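## Task

With right_arm, lift the headset by its headband and hold it still. Its lowest point must be at least roughly a hand's length above the table, and no part may stick out past the table edge. The right gripper must be commanded fully closed and pinch only the headband. The cat ears count as headband; the thin side arms down to the ear cups do not. Apart from the cable, nothing other than those fingers may touch the headset, though left_arm is allowed to. The cable's plug counts as a separate object; the cable itself does not. left_arm's gripper must hold the cable firmly, well inside its finger pads rather than at the tips or edges, at a point below where the cable leaves the ear cup. Between the ear cup and that grip, the cable must be well off the table and touch only itself, the headset and the arms. If left_arm were removed, no part of the headset may drop more than a little. The cable's free end must not hang below the table top. If it ever goes well below the top or well beyond the edge, held or not, the task fails. Nothing may leave the table. Nothing else may depend on the robot to stay in place. Once all of this holds, end the scene with finished_scene.

## Robot and tools

Robot: two 6-joint arms, left_arm and right_arm, each with a parallel gripper. Scene frame: origin on the table top midway between the arms, +x out over the table, +z up, left_arm on the +y side. The names left and right do not refer to image sides.

execute_actions takes "actions": a list that is empty (just report the state, with pictures) or holds one item. An item is either a motion {"rows": [...], "steps": n} with 1 to 15 rows and steps 6 to 15 (default 15), or a wait {"steps": n} with n up to 300, which sends no command. Each control step is 1/30 s; each row is used for one step and the final row repeats to fill the remaining steps. Optional "pictures": true adds camera images to a non-empty call. A refused call moves nothing.

Each row is one list of 14 numbers, each in [-1, 1], covering both arms even when only one moves: left_arm waist, shoulder, elbow, wrist pitch, wrist yaw, wrist roll, gripper opening, then the same seven for right_arm. The six joint numbers are offsets, not poses: they are measured from the joint angles printed in the most recent result that showed them (before any such result, and for later calls within one reply, from where the arm is when the action begins). They are not relative to the previous row. Scale: 1.0 equals 1.202 rad for the waist, 1.258 shoulder, 1.238 elbow, 2.073 wrist pitch, 2.022 for wrist yaw and for wrist roll. Stated joint ranges in radians: waist -2.618 to 3.054, shoulder 0.000 to 3.142, elbow 0.000 to 3.142, wrist pitch -1.571 to 1.571, wrist yaw -1.571 to 1.571, wrist roll -2.094 to 2.094. A target more than 0.036 rad beyond a range end gets the call refused; true ends may differ from the stated ones by up to 0.036 rad, and a joint pushed past its real end is stopped there, reported as "joint sent to its limit" (possibly about an earlier action). The gripper number is an absolute opening: +1 fully open (0.094 m pad gap), -1 closed.

Zero offsets are not neutral: they pull the arm back to the reference angles, and gravity can make an arm sag more with each action. To hold a posture, send in a reply's first call the offsets that restore the wanted angles, zeros in later calls, and add more where a joint still falls short. Speed is capped: each joint's target stays within 0.202 rad (waist), 0.258 (shoulder), 0.238 (elbow), 0.573 (wrist pitch) and 0.522 (wrist yaw, roll) of its measured angle, and targets that would move the gripper over 70 mm from its measured position are scaled back. After an action, arms keep heading to the last target until everything has nearly stopped or a step is HELD.

zoom_image: "camera" is one of cam_head_left, cam_head_right, cam_high, cam_low, cam_left_wrist, cam_right_wrist; "region" is [x0, y0, x1, y1] in pixels of that camera's latest 504x504 image, top-left origin, at most 504 by 504. It gives a closer look.

finished_scene: {"scene": n} with n 1 or 2 ends that scene irreversibly and starts the next, whose task the result states. Ending a reply with no tool call ends everything.

Results: the state line `left_arm: …` | `right_arm: …` gives each gripper's end_effector_position (metres, scene frame) and end_effector_quat_wxyz. The position is the point between the finger pads, about 1 cm short of the tips; fingers point along the gripper's +z and close along its y. Printed positions can be off, more when reaching far. Joint positions and Joint velocities list each arm's six joints (rad, rad/s) then the pad gap (m, m/s). grip_measured is the measured opening on the command scale, with a fixed per-gripper error up to about 1 mm. To grip, command about 0.03 below grip_measured (less for a lighter hold); pads push roughly 50 to 62 N, less on very thin parts. "joint command not followed" means a clearance check altered targets; HELD marks steps where a row was not sent. Joint torque readings include offsets and noise. MOTOR HOT appears from 75 °C; OVER-TEMPERATURE FAULT means an arm was stopped (90 °C) or went limp (100 °C), so avoid long heavy holds. Each result is taken 6 steps before its action ends; those steps run while the next reply is written, and the simulation keeps running during replies.

Avoid: the arms colliding or pressing each other, knocking or dropping anything off the table, letting the cable end fall below the table top or out past its edge, slamming, hard pushes, and random tugs loosening the grip; occasional brief disturbances may occur.

Each tool is called after "Call:" as name([rows], argument=value, ...), one row to a line, values as JSON.

## Session

Call:
execute_actions(actions=[])

Scene clock: 0.00 s of 4200.00 s.
left_arm: end_effector_position=(+0.3094, +0.3016, +0.1167) grip_measured=+1.000 end_effector_quat_wxyz=(+0.382, +0.417, +0.824, +0.024) | right_arm: end_effector_position=(+0.2592, -0.4409, +0.3847) grip_measured=+1.000 end_effector_quat_wxyz=(+0.414, +0.093, +0.887, -0.181)
Joint positions: left_arm=[ 0.47   1.177  0.705 -0.605  0.638  1.365  0.094] | right_arm=[-1.018  1.259  1.724 -1.125 -0.263 -0.508  0.094]
Joint velocities: left_arm=[ 0.007 -0.002 -0.002  0.037  0.022 -0.037  0.   ] | right_arm=[-0.007 -0.012 -0.007 -0.11  -0.022 -0.007  0.   ]
Joint torques (N m, as the arm reports them, + toward a larger angle): no reading
Motor temperatures (°C, as the motors report them): left_arm=[27 24 24 28 28 27] | right_arm=[27 26 25 24 26 26]

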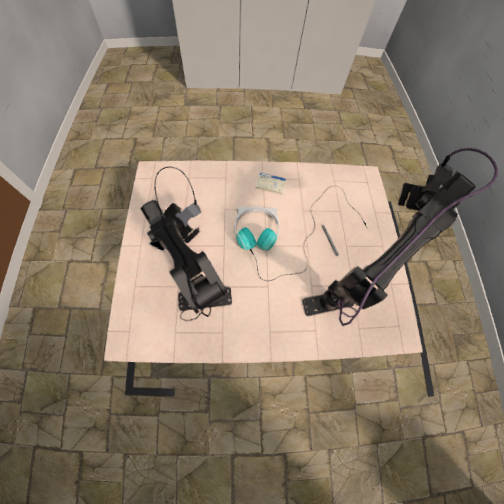

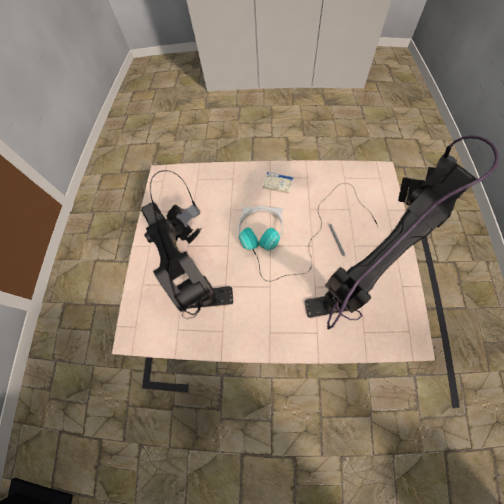

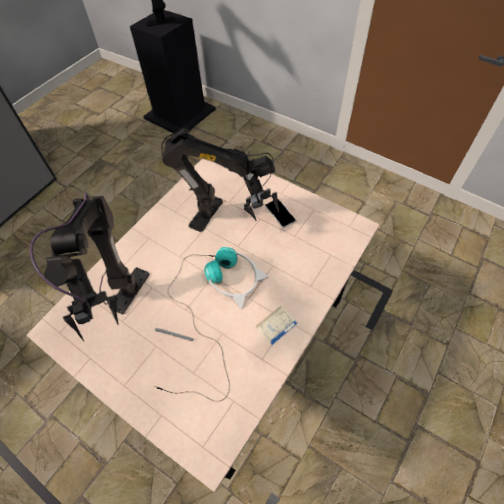

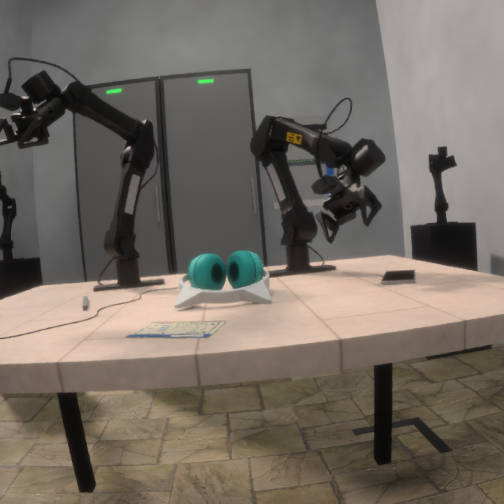

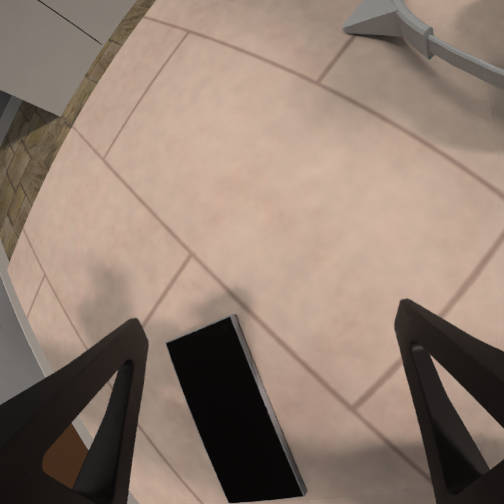

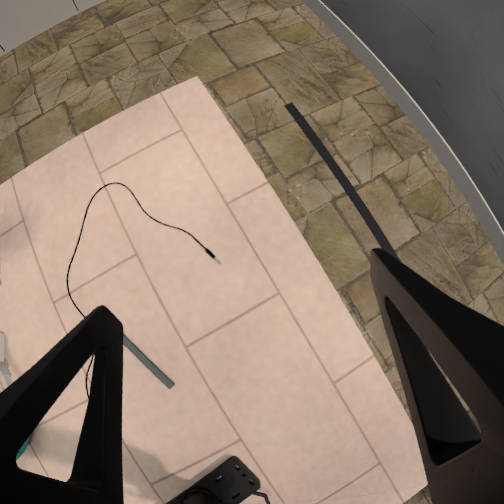

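Call:
zoom_image(camera="cam_high", region=[150,220,320,360])

Call:
zoom_image(camera="cam_low", region=[150,230,310,330])

Call:
zoom_image(camera="cam_head_left", region=[150,160,400,330])

Region (150, 220, 320, 360) of cam_high's 504x504 image, scaled by 2.965, with more detail than that image has; it fills the top 415 rows of this view, and the rest is white.

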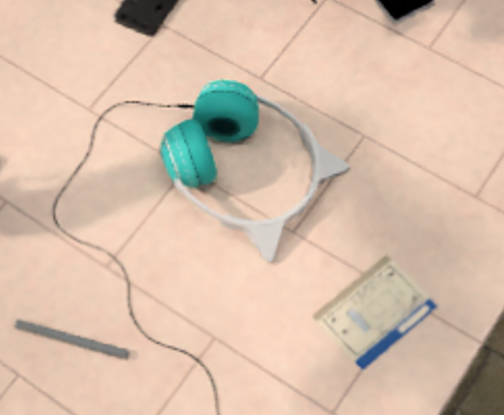

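Region (150, 230, 310, 330) of cam_low's 504x504 image, scaled by 3.150, with more detail than that image has; it fills the top 315 rows of this view, and the rest is white.

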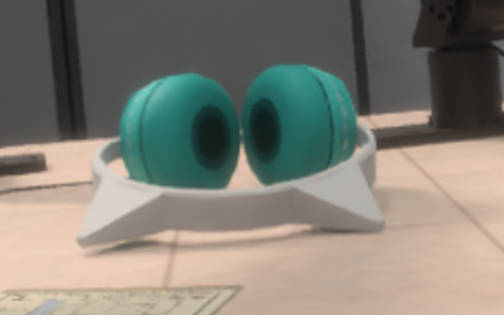

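Region (150, 160, 400, 330) of cam_head_left's 504x504 image, scaled by 2.016, with more detail than that image has; it fills the top 343 rows of this view, and the rest is white.

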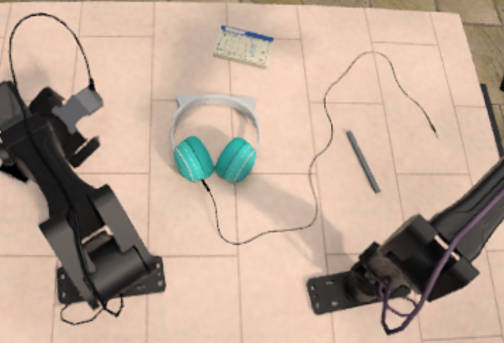

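Call:
execute_actions([
  {"rows":[[0,0,0,0,0,0,1,1,0.3,0.3,-0.111,0.13,-0.214,1]],"steps":15},
])

Call:
execute_actions([
  {"steps":45},
])

Scene clock: 3.33 s of 4200.00 s.
left_arm: end_effector_position=(+0.3093, +0.3019, +0.1164) grip_measured=+1.000 end_effector_quat_wxyz=(+0.381, +0.417, +0.825, +0.024) | right_arm: end_effector_position=(+0.4032, -0.3375, +0.3318) grip_measured=+1.000 end_effector_quat_wxyz=(+0.278, -0.281, +0.903, -0.166)
Joint positions: left_arm=[ 0.47   1.177  0.705 -0.605  0.635  1.365  0.094] | right_arm=[-0.45   1.686  2.069 -1.294 -0.025 -0.872  0.094]
Joint velocities: left_arm=[-0.007 -0.007  0.002  0.007  0.066 -0.022  0.   ] | right_arm=[ 1.951  0.545  0.012 -0.388  0.286 -0.403  0.   ]
Joint torques (N m, as the arm reports them, + toward a larger angle): left_arm=[ 0.02 -3.86  7.55  1.34  0.35  0.01] | right_arm=[  1.02 -13.43   9.74   1.44  -0.2   -0.08]
Motor temperatures (°C, as the motors report them): left_arm=[27 24 25 29 28 27] | right_arm=[27 26 26 25 26 26]
Steps of this call (steps 1 to 91: nothing new was sent; steps 92 to 100: the first 9 steps of this action). Readings (joint positions):
92: left_arm=[0.470 1.177 0.705 -0.605 0.638 1.365] | right_arm=[-0.987 1.291 1.770 -1.179 -0.211 -0.568]
93: left_arm=[0.470 1.177 0.705 -0.605 0.637 1.365] | right_arm=[-0.923 1.353 1.862 -1.239 -0.160 -0.641]
95: left_arm=[0.470 1.177 0.705 -0.605 0.636 1.365] | right_arm=[-0.787 1.495 2.018 -1.262 -0.102 -0.744]
99: left_arm=[0.470 1.177 0.705 -0.605 0.635 1.365] | right_arm=[-0.519 1.663 2.069 -1.280 -0.033 -0.856]
100: the state above

Scene clock: 4.83 s of 4200.00 s.
left_arm: end_effector_position=(+0.3093, +0.3020, +0.1164) grip_measured=+1.000 end_effector_quat_wxyz=(+0.381, +0.417, +0.825, +0.024) | right_arm: end_effector_position=(+0.3740, -0.0922, +0.3319) grip_measured=+1.000 end_effector_quat_wxyz=(+0.294, -0.576, +0.758, -0.086)
Joint positions: left_arm=[ 0.47   1.177  0.705 -0.605  0.635  1.365  0.094] | right_arm=[ 0.189  1.661  2.069 -1.356 -0.002 -0.937  0.094]
Joint velocities: left_arm=[-0.017  0.007  0.017  0.007  0.022  0.022  0.   ] | right_arm=[ 0.002 -0.007  0.012 -0.095  0.051  0.037  0.   ]
Joint torques (N m, as the arm reports them, + toward a larger angle): left_arm=[-0.02 -3.87  7.46  1.32  0.34  0.01] | right_arm=[-0.42 -8.19  9.45  1.49  0.05 -0.03]
Motor temperatures (°C, as the motors report them): left_arm=[27 24 26 29 28 27] | right_arm=[27 27 26 25 26 26]
Kept back: nothing.
Steps of this call (steps 1 to 6: the last 6 steps of your previous action; steps 7 to 45: the robot went on to your last target). Readings (joint positions):
1: left_arm=[0.470 1.177 0.705 -0.605 0.635 1.365] | right_arm=[-0.380 1.700 2.069 -1.304 -0.019 -0.884]
2: left_arm=[0.470 1.177 0.705 -0.605 0.635 1.365] | right_arm=[-0.311 1.707 2.069 -1.312 -0.016 -0.894]
4: left_arm=[0.470 1.177 0.705 -0.605 0.635 1.365] | right_arm=[-0.177 1.704 2.069 -1.321 -0.011 -0.908]
8: left_arm=[0.470 1.177 0.705 -0.605 0.635 1.365] | right_arm=[0.090 1.684 2.069 -1.329 -0.006 -0.924]
45: the state above
All arms were judged still, so your last target was given up. Only a new action makes them travel on or press farther. Fingers that are still opening or closing keep moving.

Call:
execute_actions(actions=[])

Scene clock: 5.53 s of 4200.00 s.
left_arm: end_effector_position=(+0.3093, +0.3020, +0.1164) grip_measured=+1.000 end_effector_quat_wxyz=(+0.381, +0.417, +0.825, +0.024) | right_arm: end_effector_position=(+0.3740, -0.0922, +0.3319) grip_measured=+1.000 end_effector_quat_wxyz=(+0.294, -0.576, +0.758, -0.086)
Joint positions: left_arm=[ 0.47   1.177  0.705 -0.605  0.635  1.365  0.094] | right_arm=[ 0.189  1.661  2.069 -1.356 -0.002 -0.937  0.094]
Joint velocities: left_arm=[-0.002 -0.012  0.017 -0.037  0.007 -0.066  0.   ] | right_arm=[-0.002  0.012 -0.007 -0.007 -0.007  0.007  0.   ]
Joint torques (N m, as the arm reports them, + toward a larger angle): left_arm=[-0.04 -3.9   7.47  1.34  0.34  0.  ] | right_arm=[-0.44 -8.22  9.47  1.47  0.06 -0.01]
Motor temperatures (°C, as the motors report them): left_arm=[27 24 26 29 28 27] | right_arm=[27 27 26 25 26 26]
Kept back: nothing.
Steps of this call (steps 1 to 21: nothing new was sent). Readings (joint positions):
1: left_arm=[0.470 1.177 0.705 -0.605 0.635 1.365] | right_arm=[0.189 1.661 2.069 -1.356 -0.002 -0.937]
2: left_arm=[0.470 1.177 0.705 -0.605 0.635 1.365] | right_arm=[0.189 1.661 2.069 -1.356 -0.002 -0.937]
4: left_arm=[0.470 1.177 0.705 -0.605 0.635 1.365] | right_arm=[0.189 1.661 2.069 -1.356 -0.002 -0.937]
8: left_arm=[0.470 1.177 0.705 -0.605 0.635 1.365] | right_arm=[0.189 1.661 2.069 -1.356 -0.002 -0.937]
21: the state above

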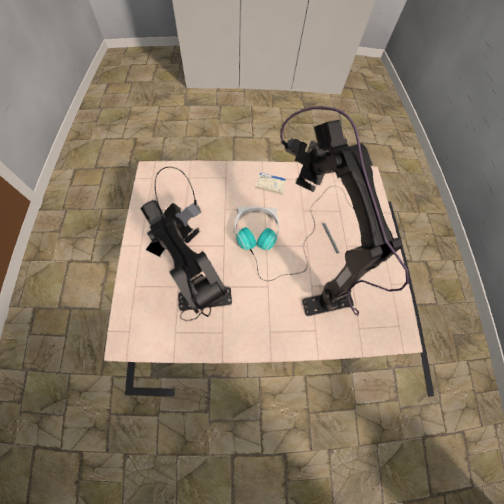

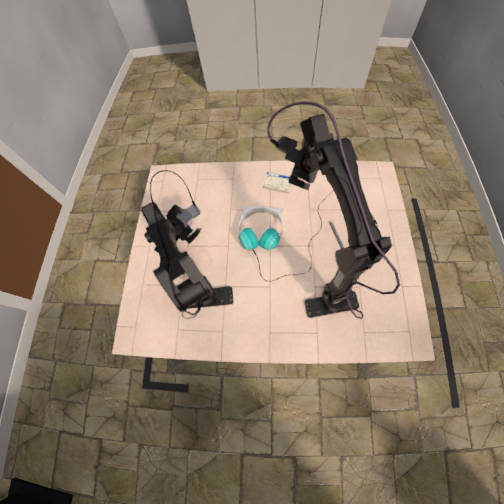

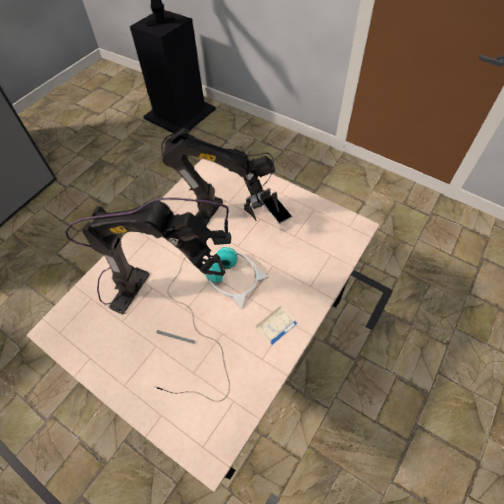

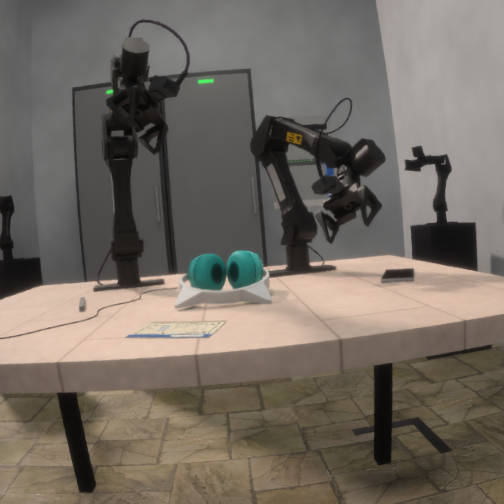

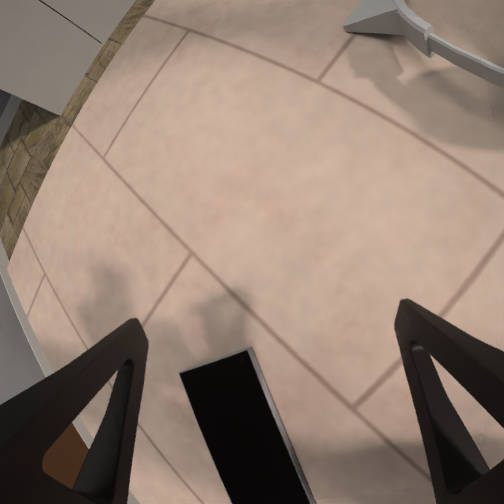

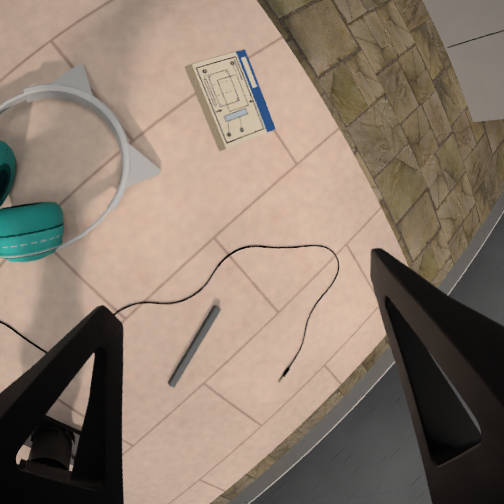

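Call:
execute_actions([
  {"rows":[[0,0,0,0,0,0,1,0.223,0.364,-0.085,0.064,0,0.006,1]],"steps":15},
])

Call:
execute_actions([
  {"steps":20},
], pictures=true)

Scene clock: 6.30 s of 4200.00 s.
left_arm: end_effector_position=(+0.3092, +0.3024, +0.1162) grip_measured=+1.000 end_effector_quat_wxyz=(+0.380, +0.417, +0.825, +0.025) | right_arm: end_effector_position=(+0.3848, +0.0057, +0.2190) grip_measured=+1.000 end_effector_quat_wxyz=(+0.188, -0.669, +0.718, -0.039)
Joint positions: left_arm=[ 0.47   1.177  0.705 -0.605  0.632  1.365  0.094] | right_arm=[ 0.392  1.925  2.019 -1.279  0.008 -0.937  0.094]
Joint velocities: left_arm=[-0.012  0.002 -0.002 -0.11  -0.007 -0.007  0.   ] | right_arm=[ 0.486  1.306 -0.183  0.271 -0.081 -0.037  0.   ]
Joint torques (N m, as the arm reports them, + toward a larger angle): left_arm=[-0.01 -3.89  7.53  1.34  0.33 -0.02] | right_arm=[-0.17 -8.27  5.89  1.01 -0.03  0.03]
Motor temperatures (°C, as the motors report them): left_arm=[27 24 26 29 28 27] | right_arm=[27 27 26 25 26 26]
Steps of this call (steps 1 to 14: nothing new was sent; steps 15 to 23: the first 9 steps of this action). Readings (joint positions):
15: left_arm=[0.470 1.177 0.705 -0.605 0.634 1.365] | right_arm=[0.198 1.669 2.066 -1.353 0.004 -0.937]
16: left_arm=[0.470 1.177 0.705 -0.605 0.634 1.365] | right_arm=[0.218 1.681 2.066 -1.344 0.009 -0.937]
18: left_arm=[0.470 1.177 0.705 -0.605 0.633 1.365] | right_arm=[0.273 1.729 2.057 -1.322 0.009 -0.937]
22: left_arm=[0.470 1.177 0.705 -0.605 0.632 1.365] | right_arm=[0.374 1.879 2.027 -1.287 0.008 -0.937]
23: the state above

Scene clock: 6.97 s of 4200.00 s.
left_arm: end_effector_position=(+0.3092, +0.3025, +0.1161) grip_measured=+1.000 end_effector_quat_wxyz=(+0.380, +0.417, +0.826, +0.025) | right_arm: end_effector_position=(+0.3698, +0.0335, +0.1034) grip_measured=+1.000 end_effector_quat_wxyz=(+0.064, -0.704, +0.708, -0.012)
Joint positions: left_arm=[ 0.47   1.177  0.705 -0.605  0.632  1.365  0.094] | right_arm=[ 0.461  2.141  1.936 -1.235  0.004 -0.932  0.094]
Joint velocities: left_arm=[ 0.002  0.007 -0.022 -0.051 -0.007 -0.007  0.   ] | right_arm=[-0.007  0.002 -0.002 -0.037  0.037  0.051  0.   ]
Joint torques (N m, as the arm reports them, + toward a larger angle): left_arm=[ 0.02 -3.82  7.53  1.34  0.34  0.01] | right_arm=[ -0.3  -12.59  10.18   0.73  -0.05   0.07]
Motor temperatures (°C, as the motors report them): left_arm=[27 24 26 29 28 27] | right_arm=[27 28 26 25 26 26]
Kept back: nothing.
Steps of this call (steps 1 to 6: the last 6 steps of your previous action; steps 7 to 20: the robot went on to your last target). Readings (joint positions):
1: left_arm=[0.470 1.177 0.705 -0.605 0.632 1.365] | right_arm=[0.408 1.972 2.011 -1.269 0.007 -0.937]
2: left_arm=[0.470 1.177 0.705 -0.605 0.632 1.365] | right_arm=[0.423 2.019 2.002 -1.259 0.007 -0.936]
4: left_arm=[0.470 1.177 0.705 -0.605 0.632 1.365] | right_arm=[0.446 2.106 1.977 -1.239 0.006 -0.935]
8: left_arm=[0.470 1.177 0.705 -0.605 0.632 1.365] | right_arm=[0.462 2.188 1.937 -1.237 0.004 -0.934]
20: the state above

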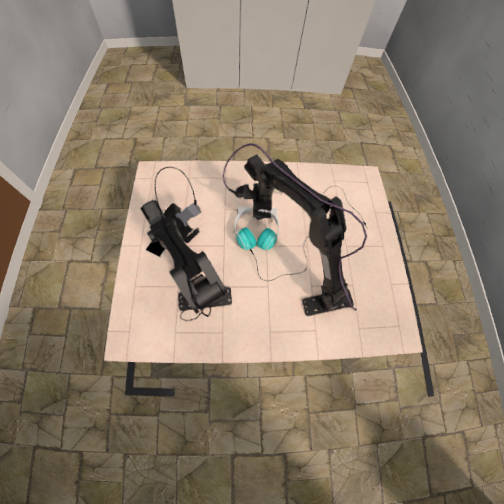

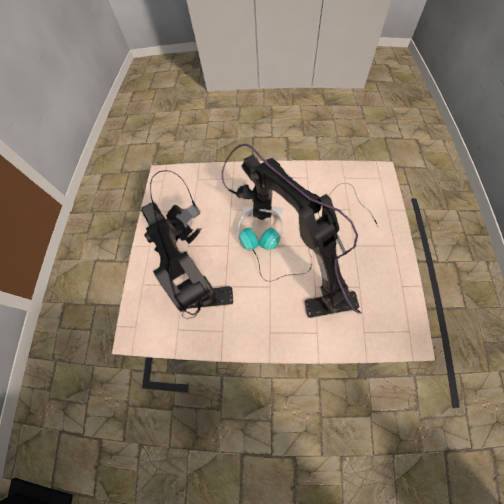

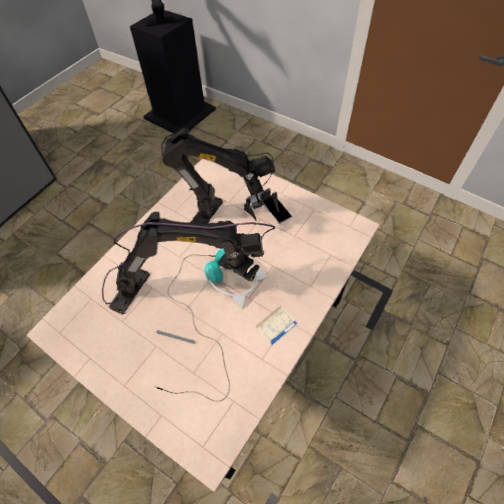

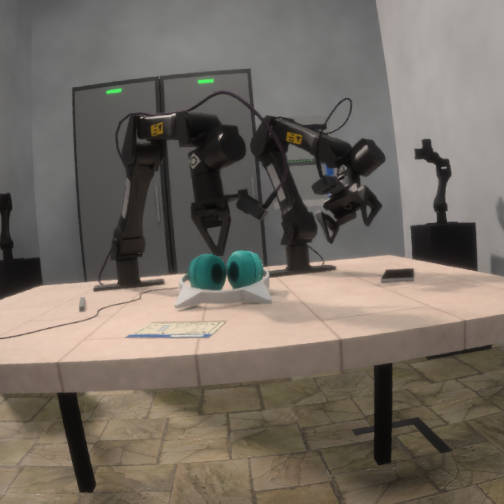

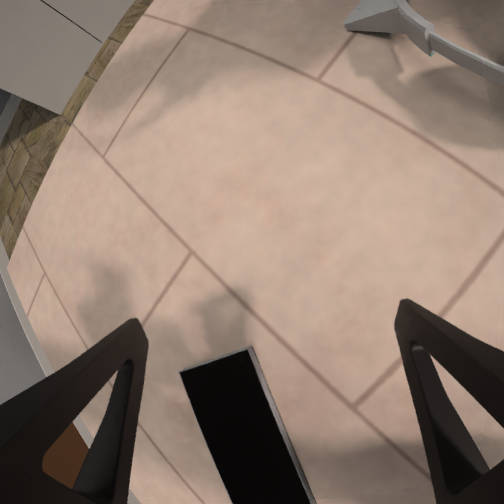

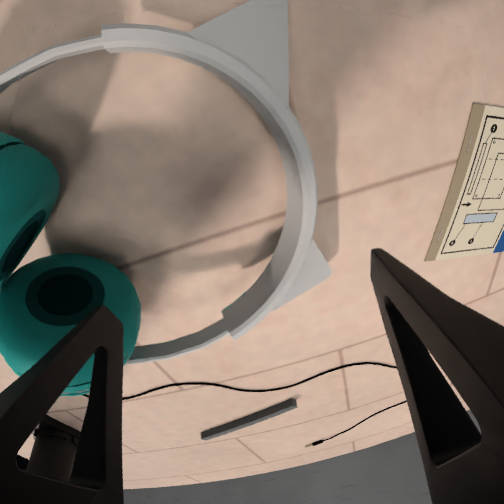

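Call:
execute_actions([
  {"rows":[[0,0,0,0,0,0,1,-0.015,0.105,0.073,0.04,0,0,0.3]],"steps":15},
])

Call:
execute_actions([
  {"steps":10},
], pictures=true)

Scene clock: 8.43 s of 4200.00 s.
left_arm: end_effector_position=(+0.3091, +0.3028, +0.1159) grip_measured=+1.000 end_effector_quat_wxyz=(+0.379, +0.417, +0.826, +0.026) | right_arm: end_effector_position=(+0.3955, +0.0446, +0.0541) grip_measured=+0.303 end_effector_quat_wxyz=(+0.051, -0.700, +0.713, -0.010)
Joint positions: left_arm=[ 0.47   1.177  0.705 -0.605  0.629  1.365  0.094] | right_arm=[ 0.448  2.302  2.007 -1.171  0.005 -0.932  0.061]
Joint velocities: left_arm=[ 0.002 -0.012  0.007 -0.022  0.051 -0.066  0.   ] | right_arm=[0.002 0.115 0.002 0.007 0.022 0.022 0.001]
Joint torques (N m, as the arm reports them, + toward a larger angle): left_arm=[-0.02 -3.89  7.41  1.34  0.32  0.01] | right_arm=[ -0.46 -14.88   9.14   0.77   0.01   0.  ]
Motor temperatures (°C, as the motors report them): left_arm=[27 24 26 29 28 27] | right_arm=[27 28 26 25 26 26]
Steps of this call (steps 1 to 15: the robot went on to your last target; steps 16 to 35: nothing new was sent; steps 36 to 44: the first 9 steps of this action). Readings (joint positions):
36: left_arm=[0.470 1.177 0.705 -0.605 0.631 1.365] | right_arm=[0.461 2.155 1.950 -1.240 0.004 -0.932]
37: left_arm=[0.470 1.177 0.705 -0.605 0.631 1.365] | right_arm=[0.460 2.180 1.979 -1.233 0.004 -0.932]
39: left_arm=[0.470 1.177 0.705 -0.605 0.630 1.365] | right_arm=[0.455 2.230 2.007 -1.190 0.004 -0.932]
43: left_arm=[0.470 1.177 0.705 -0.605 0.630 1.365] | right_arm=[0.448 2.296 2.007 -1.171 0.004 -0.932]
44: the state above

Scene clock: 8.77 s of 4200.00 s.
left_arm: end_effector_position=(+0.3091, +0.3029, +0.1158) grip_measured=+1.000 end_effector_quat_wxyz=(+0.379, +0.416, +0.826, +0.026) | right_arm: end_effector_position=(+0.3967, +0.0455, +0.0544) grip_measured=+0.303 end_effector_quat_wxyz=(+0.054, -0.699, +0.713, -0.011)
Joint positions: left_arm=[ 0.47   1.177  0.705 -0.605  0.629  1.365  0.094] | right_arm=[ 0.448  2.302  2.007 -1.165  0.005 -0.932  0.061]
Joint velocities: left_arm=[ 0.007  0.002 -0.012 -0.11   0.007 -0.037  0.   ] | right_arm=[ 0.002  0.007 -0.007 -0.037  0.037  0.022 -0.   ]
Joint torques (N m, as the arm reports them, + toward a larger angle): left_arm=[ 0.01 -3.87  7.44  1.35  0.33 -0.02] | right_arm=[ -0.49 -14.35   9.19   0.7    0.01   0.  ]
Motor temperatures (°C, as the motors report them): left_arm=[27 24 26 29 28 27] | right_arm=[27 28 26 25 26 26]
Kept back: nothing.
Steps of this call (steps 1 to 6: the last 6 steps of your previous action; steps 7 to 10: the robot went on to your last target). Readings (joint positions):
1: left_arm=[0.470 1.177 0.705 -0.605 0.629 1.365] | right_arm=[0.448 2.304 2.007 -1.171 0.005 -0.932]
2: left_arm=[0.470 1.177 0.705 -0.605 0.629 1.365] | right_arm=[0.448 2.304 2.007 -1.171 0.005 -0.932]
4: left_arm=[0.470 1.177 0.705 -0.605 0.629 1.365] | right_arm=[0.448 2.302 2.007 -1.168 0.005 -0.932]
8: left_arm=[0.470 1.177 0.705 -0.605 0.629 1.365] | right_arm=[0.448 2.302 2.007 -1.166 0.005 -0.932]
10: the state above

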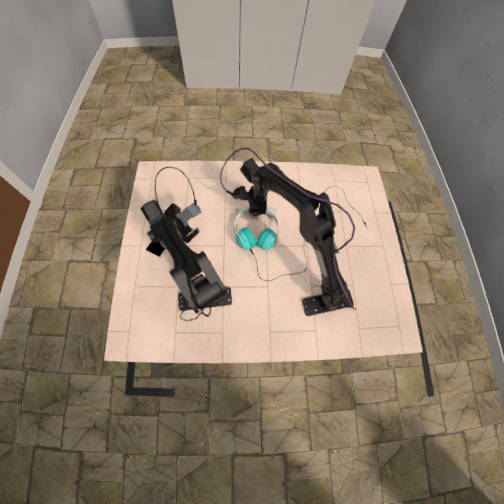

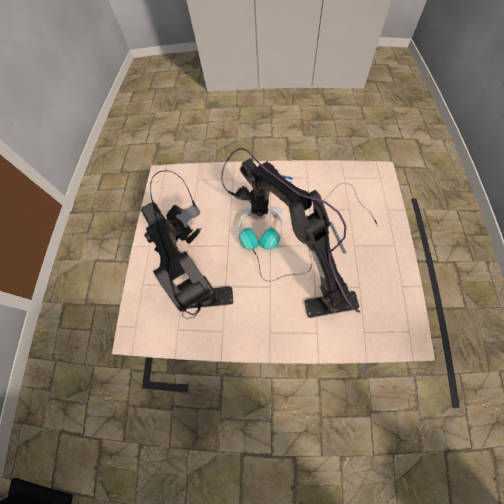

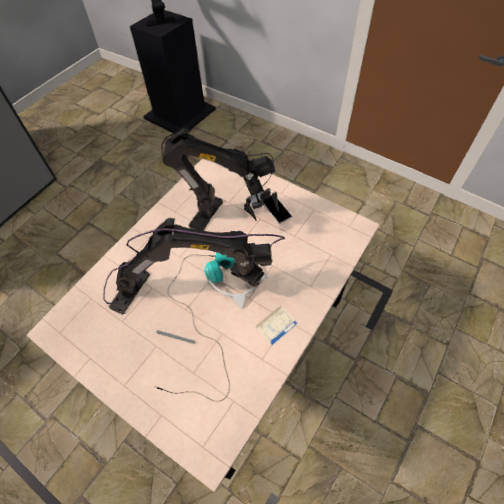

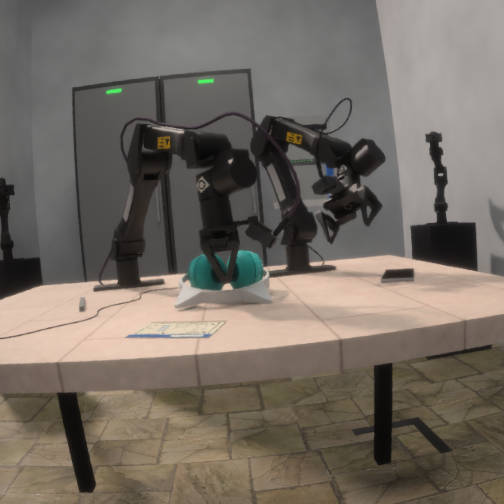

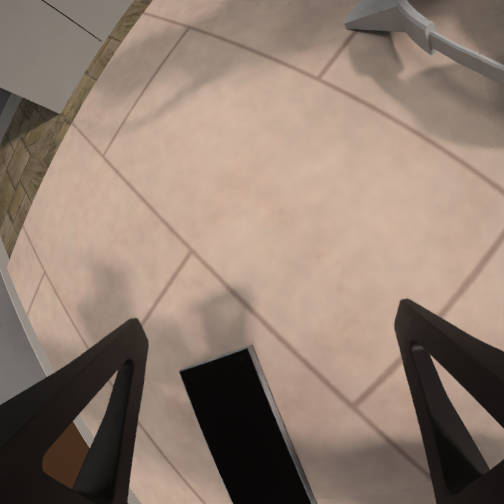

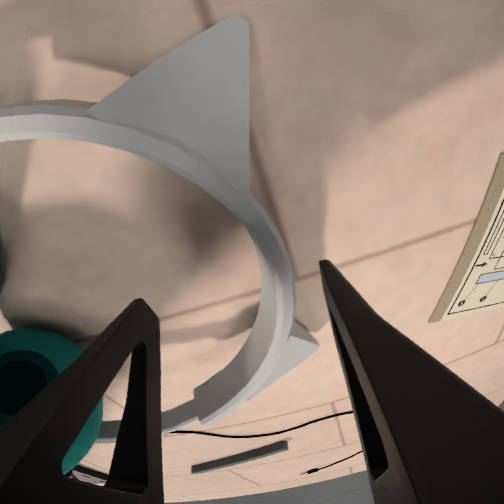

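Call:
execute_actions([
  {"rows":[[0,0,0,0,0,0,1,-0.012,0.024,-0.005,0.041,0,0,0.3]],"steps":15},
])

Call:
execute_actions([
  {"steps":8},
], pictures=true)

Scene clock: 9.50 s of 4200.00 s.
left_arm: end_effector_position=(+0.3090, +0.3032, +0.1156) grip_measured=+1.000 end_effector_quat_wxyz=(+0.378, +0.416, +0.827, +0.027) | right_arm: end_effector_position=(+0.4091, +0.0491, +0.0374) grip_measured=+0.303 end_effector_quat_wxyz=(+0.065, -0.696, +0.715, -0.013)
Joint positions: left_arm=[ 0.47   1.177  0.705 -0.605  0.626  1.365  0.094] | right_arm=[ 0.44   2.343  2.007 -1.104  0.005 -0.932  0.061]
Joint velocities: left_arm=[ 0.007 -0.002 -0.012 -0.051 -0.081 -0.037  0.   ] | right_arm=[-0.002  0.017 -0.007  0.022 -0.037  0.007 -0.001]
Joint torques (N m, as the arm reports them, + toward a larger angle): left_arm=[ 0.01 -3.88  7.44  1.33  0.32  0.  ] | right_arm=[ -0.46 -13.48   6.9    0.76   0.01   0.  ]
Motor temperatures (°C, as the motors report them): left_arm=[27 25 27 29 28 27] | right_arm=[27 29 27 25 26 26]
Steps of this call (steps 1 to 13: the robot went on to your last target; steps 14 to 22: the first 9 steps of this action). Readings (joint positions):
14: left_arm=[0.470 1.177 0.705 -0.605 0.628 1.365] | right_arm=[0.448 2.305 2.007 -1.160 0.005 -0.932]
15: left_arm=[0.470 1.177 0.705 -0.605 0.628 1.365] | right_arm=[0.447 2.308 2.007 -1.147 0.005 -0.932]
17: left_arm=[0.470 1.177 0.705 -0.605 0.627 1.365] | right_arm=[0.444 2.320 2.007 -1.124 0.005 -0.932]
21: left_arm=[0.470 1.177 0.705 -0.605 0.626 1.365] | right_arm=[0.440 2.341 2.007 -1.106 0.005 -0.932]
22: the state above

Scene clock: 9.77 s of 4200.00 s.
left_arm: end_effector_position=(+0.3090, +0.3033, +0.1156) grip_measured=+1.000 end_effector_quat_wxyz=(+0.378, +0.416, +0.827, +0.027) | right_arm: end_effector_position=(+0.4109, +0.0501, +0.0373) grip_measured=+0.303 end_effector_quat_wxyz=(+0.068, -0.696, +0.715, -0.013)
Joint positions: left_arm=[ 0.47   1.177  0.705 -0.605  0.626  1.365  0.094] | right_arm=[ 0.439  2.344  2.007 -1.095  0.005 -0.932  0.061]
Joint velocities: left_arm=[ 0.002 -0.002 -0.017 -0.066 -0.022  0.022  0.   ] | right_arm=[-0.002  0.017 -0.007 -0.037 -0.007 -0.007 -0.001]
Joint torques (N m, as the arm reports them, + toward a larger angle): left_arm=[-0.02 -3.87  7.48  1.33  0.33  0.01] | right_arm=[ -0.41 -13.2    6.91   0.73   0.02   0.01]
Motor temperatures (°C, as the motors report them): left_arm=[27 25 27 29 28 27] | right_arm=[27 29 27 25 26 26]
Kept back: nothing.
Steps of this call (steps 1 to 6: the last 6 steps of your previous action; steps 7 to 8: the robot went on to your last target). Readings (joint positions):
1: left_arm=[0.470 1.177 0.705 -0.605 0.626 1.365] | right_arm=[0.439 2.344 2.007 -1.102 0.005 -0.932]
2: left_arm=[0.470 1.177 0.705 -0.605 0.626 1.365] | right_arm=[0.439 2.344 2.007 -1.101 0.005 -0.932]
4: left_arm=[0.470 1.177 0.705 -0.605 0.626 1.365] | right_arm=[0.439 2.344 2.007 -1.097 0.005 -0.932]
8: the state above

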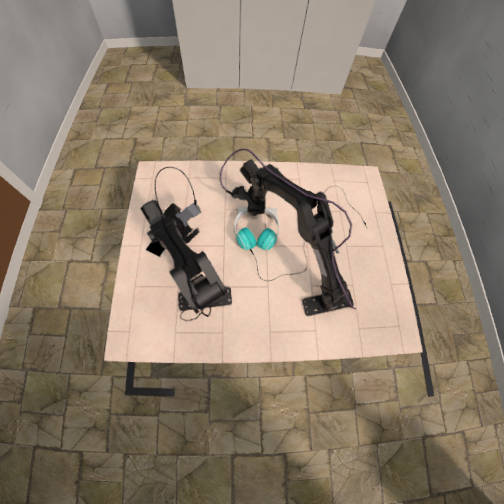

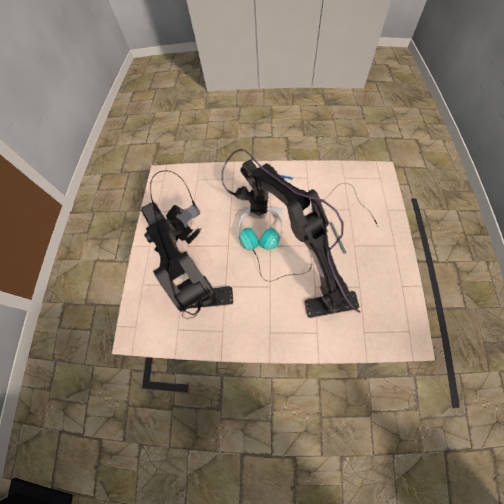

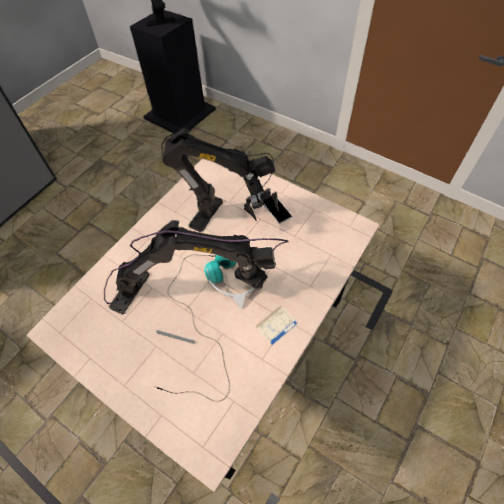

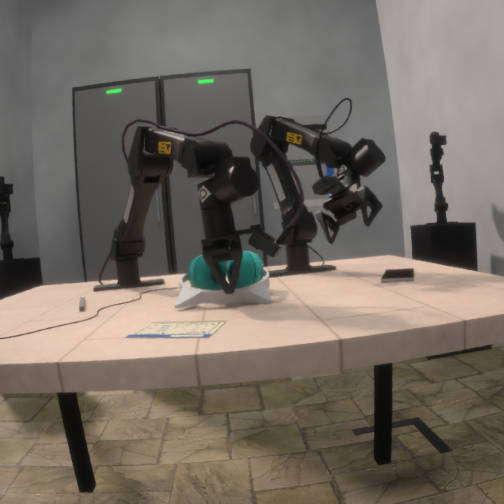

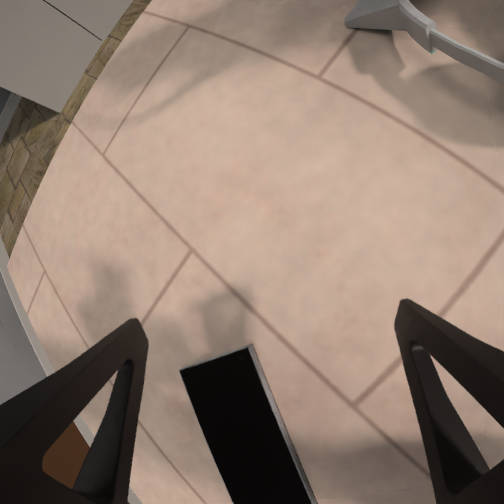

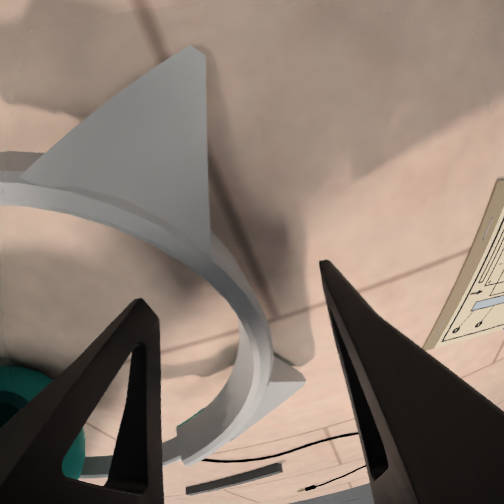

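Call:
execute_actions([
  {"rows":[[0,0,0,0,0,0,1,-0.017,-0.031,-0.082,0.039,0,0,0.3]],"steps":15},
])

Call:
execute_actions([
  {"steps":8},
], pictures=true)

Scene clock: 10.53 s of 4200.00 s.
left_arm: end_effector_position=(+0.3089, +0.3037, +0.1154) grip_measured=+1.000 end_effector_quat_wxyz=(+0.377, +0.416, +0.827, +0.028) | right_arm: end_effector_position=(+0.4036, +0.0352, +0.0185) grip_measured=+0.303 end_effector_quat_wxyz=(+0.052, -0.690, +0.722, -0.012)
Joint positions: left_arm=[ 0.47   1.177  0.705 -0.605  0.623  1.365  0.094] | right_arm=[ 0.423  2.325  1.904 -1.043  0.006 -0.932  0.061]
Joint velocities: left_arm=[-0.007  0.002  0.017  0.037  0.007 -0.037  0.   ] | right_arm=[ 0.002  0.002 -0.007  0.125 -0.007  0.007  0.   ]
Joint torques (N m, as the arm reports them, + toward a larger angle): left_arm=[ 0.01 -3.92  7.47  1.33  0.33 -0.01] | right_arm=[ -0.36 -13.67   7.56   0.65   0.02   0.  ]
Motor temperatures (°C, as the motors report them): left_arm=[27 25 27 29 28 27] | right_arm=[27 29 27 25 26 26]
Steps of this call (steps 1 to 14: the robot went on to your last target; steps 15 to 23: the first 9 steps of this action). Readings (joint positions):
15: left_arm=[0.470 1.177 0.705 -0.605 0.626 1.365] | right_arm=[0.439 2.338 1.990 -1.077 0.005 -0.932]
16: left_arm=[0.470 1.177 0.705 -0.605 0.625 1.365] | right_arm=[0.437 2.329 1.963 -1.058 0.005 -0.932]
18: left_arm=[0.470 1.177 0.705 -0.605 0.624 1.365] | right_arm=[0.432 2.325 1.928 -1.051 0.005 -0.932]
22: left_arm=[0.470 1.177 0.705 -0.605 0.623 1.365] | right_arm=[0.423 2.325 1.904 -1.046 0.006 -0.932]
23: the state above

Scene clock: 10.80 s of 4200.00 s.
left_arm: end_effector_position=(+0.3088, +0.3037, +0.1153) grip_measured=+1.000 end_effector_quat_wxyz=(+0.377, +0.416, +0.827, +0.028) | right_arm: end_effector_position=(+0.4063, +0.0371, +0.0188) grip_measured=+0.303 end_effector_quat_wxyz=(+0.059, -0.690, +0.721, -0.013)
Joint positions: left_arm=[ 0.47   1.177  0.705 -0.605  0.623  1.365  0.094] | right_arm=[ 0.423  2.325  1.904 -1.029  0.006 -0.932  0.061]
Joint velocities: left_arm=[ 0.002 -0.027  0.007 -0.022 -0.007 -0.022  0.   ] | right_arm=[-0.007 -0.012 -0.007 -0.022  0.051 -0.066 -0.   ]
Joint torques (N m, as the arm reports them, + toward a larger angle): left_arm=[ 0.06 -3.88  7.49  1.33  0.31  0.  ] | right_arm=[ -0.29 -13.69   7.61   0.73   0.02   0.  ]
Motor temperatures (°C, as the motors report them): left_arm=[27 25 27 29 28 27] | right_arm=[27 29 27 25 26 26]
Kept back: nothing.
Steps of this call (steps 1 to 6: the last 6 steps of your previous action; steps 7 to 8: the robot went on to your last target). Readings (joint positions):
1: left_arm=[0.470 1.177 0.705 -0.605 0.623 1.365] | right_arm=[0.423 2.325 1.904 -1.039 0.006 -0.932]
2: left_arm=[0.470 1.177 0.705 -0.605 0.623 1.365] | right_arm=[0.423 2.325 1.904 -1.036 0.006 -0.932]
4: left_arm=[0.470 1.177 0.705 -0.605 0.623 1.365] | right_arm=[0.423 2.325 1.904 -1.033 0.006 -0.932]
8: the state above

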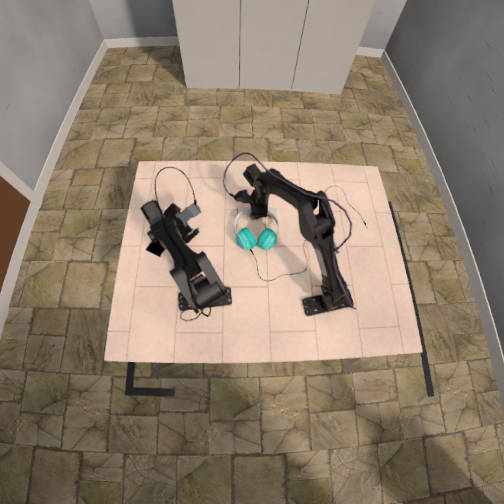

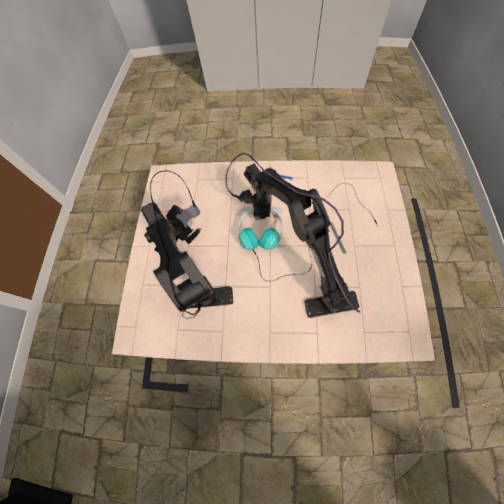

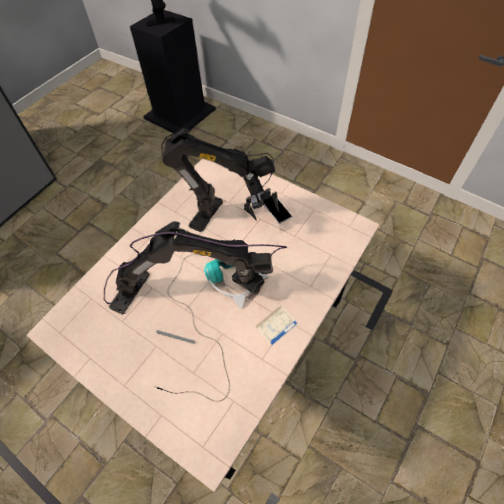

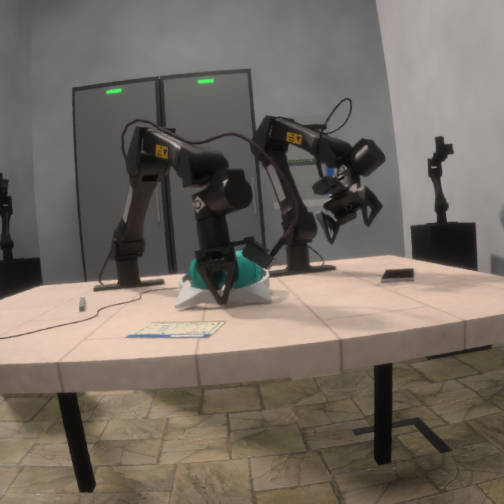

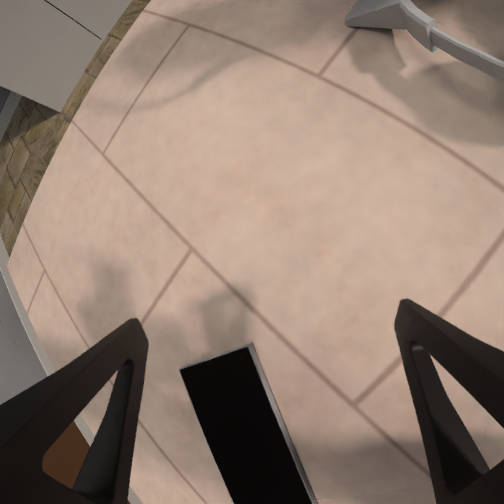

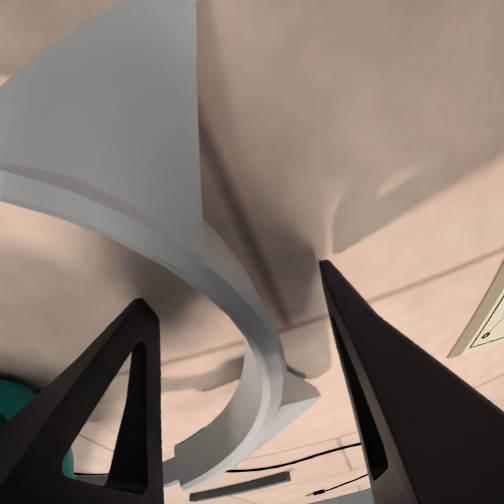

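Call:
execute_actions([
  {"rows":[[0,0,0,0,0,0,1,-0.024,-0.012,0,0,0,-0.012,0.3],[0,0,0,0,0,0,1,-0.024,-0.012,0,0,0,-0.012,0.3],[0,0,0,0,0,0,1,-0.024,-0.012,0,0,0,-0.012,0.3],[0,0,0,0,0,0,1,-0.024,-0.012,0,0,0,-0.012,0.3],[0,0,0,0,0,0,1,-0.024,-0.012,0,0,0,-0.012,0.3],[0,0,0,0,0,0,1,-0.024,-0.012,0,0,0,-0.012,-1]],"steps":15},
])

Call:
execute_actions([
  {"steps":12},
], pictures=true)

Scene clock: 11.57 s of 4200.00 s.
left_arm: end_effector_position=(+0.3088, +0.3041, +0.1151) grip_measured=+1.000 end_effector_quat_wxyz=(+0.376, +0.416, +0.828, +0.029) | right_arm: end_effector_position=(+0.4137, +0.0261, +0.0189) grip_measured=-0.752 end_effector_quat_wxyz=(+0.059, -0.685, +0.726, -0.014)
Joint positions: left_arm=[ 0.47   1.177  0.705 -0.605  0.621  1.365  0.094] | right_arm=[ 0.395  2.325  1.904 -1.028  0.005 -0.945  0.012]
Joint velocities: left_arm=[ 0.002 -0.012  0.007  0.022  0.051 -0.051  0.   ] | right_arm=[-0.007 -0.007  0.012  0.022 -0.183  0.857 -0.323]
Joint torques (N m, as the arm reports them, + toward a larger angle): left_arm=[ 0.   -3.87  7.48  1.33  0.32  0.  ] | right_arm=[ -0.08 -13.37   7.52   0.58   0.17  -0.72]
Motor temperatures (°C, as the motors report them): left_arm=[27 25 27 29 28 27] | right_arm=[27 30 27 25 26 26]
Steps of this call (steps 1 to 14: the robot went on to your last target; steps 15 to 23: the first 9 steps of this action). Readings (joint positions):
15: left_arm=[0.470 1.177 0.705 -0.605 0.623 1.365] | right_arm=[0.421 2.325 1.904 -1.027 0.006 -0.935]
16: left_arm=[0.470 1.177 0.705 -0.605 0.622 1.365] | right_arm=[0.419 2.325 1.904 -1.027 0.006 -0.938]
18: left_arm=[0.470 1.177 0.705 -0.605 0.622 1.365] | right_arm=[0.410 2.325 1.904 -1.027 0.006 -0.943]
22: left_arm=[0.470 1.177 0.705 -0.605 0.621 1.365] | right_arm=[0.396 2.325 1.904 -1.027 0.007 -0.947]
23: the state above

Scene clock: 11.97 s of 4200.00 s.
left_arm: end_effector_position=(+0.3087, +0.3041, +0.1151) grip_measured=+1.000 end_effector_quat_wxyz=(+0.376, +0.416, +0.828, +0.029) | right_arm: end_effector_position=(+0.4089, +0.0267, +0.0212) grip_measured=-0.750 end_effector_quat_wxyz=(+0.055, -0.683, +0.728, -0.004)
Joint positions: left_arm=[ 0.47   1.177  0.705 -0.605  0.62   1.365  0.094] | right_arm=[ 0.395  2.319  1.904 -1.046 -0.012 -0.939  0.012]
Joint velocities: left_arm=[ 0.002  0.007 -0.007 -0.022 -0.051  0.022  0.   ] | right_arm=[-0.007 -0.012 -0.017 -0.066 -0.037 -0.11   0.001]
Joint torques (N m, as the arm reports them, + toward a larger angle): left_arm=[ 0.04 -3.86  7.47  1.35  0.32  0.01] | right_arm=[ -0.17 -12.69   7.42   0.71   0.2   -0.15]
Motor temperatures (°C, as the motors report them): left_arm=[27 25 27 29 28 27] | right_arm=[27 30 27 25 26 26]
Kept back: nothing.
Steps of this call (steps 1 to 6: the last 6 steps of your previous action; steps 7 to 12: the robot went on to your last target). Readings (joint positions):
1: left_arm=[0.470 1.177 0.705 -0.605 0.620 1.365] | right_arm=[0.395 2.323 1.904 -1.035 -0.012 -0.935]
2: left_arm=[0.470 1.177 0.705 -0.605 0.620 1.365] | right_arm=[0.395 2.321 1.904 -1.042 -0.012 -0.938]
4: left_arm=[0.470 1.177 0.705 -0.605 0.620 1.365] | right_arm=[0.395 2.319 1.904 -1.046 -0.012 -0.939]
8: left_arm=[0.470 1.177 0.705 -0.605 0.620 1.365] | right_arm=[0.395 2.319 1.904 -1.046 -0.012 -0.939]
12: the state above

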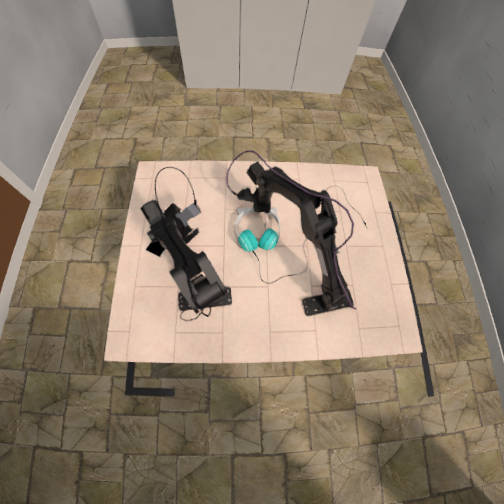

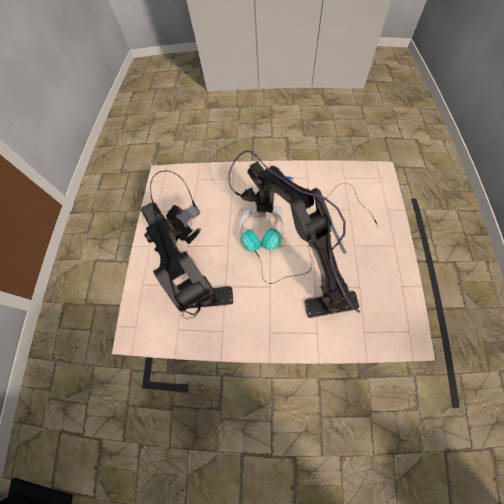

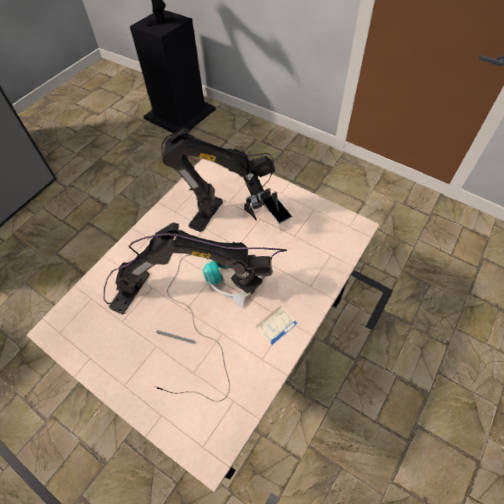

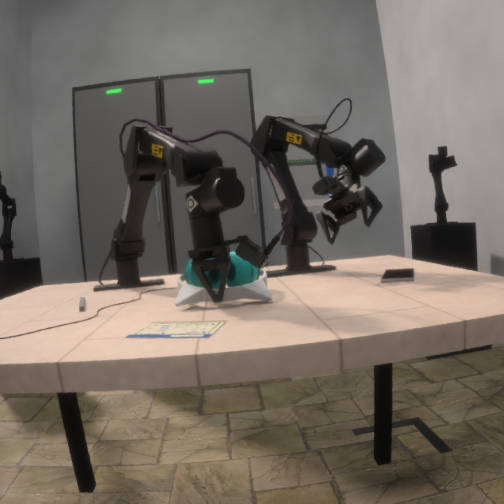

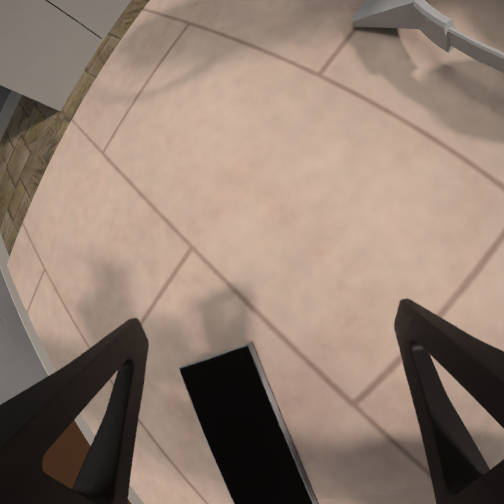

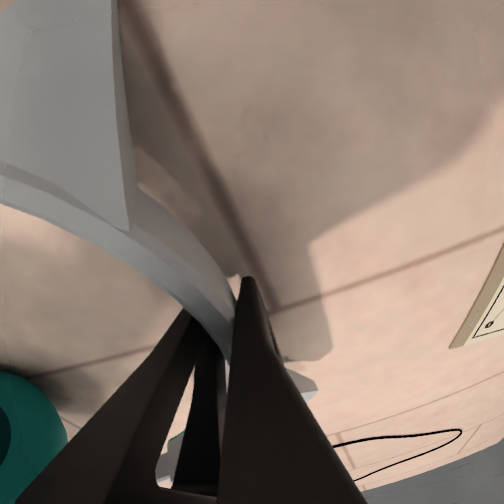

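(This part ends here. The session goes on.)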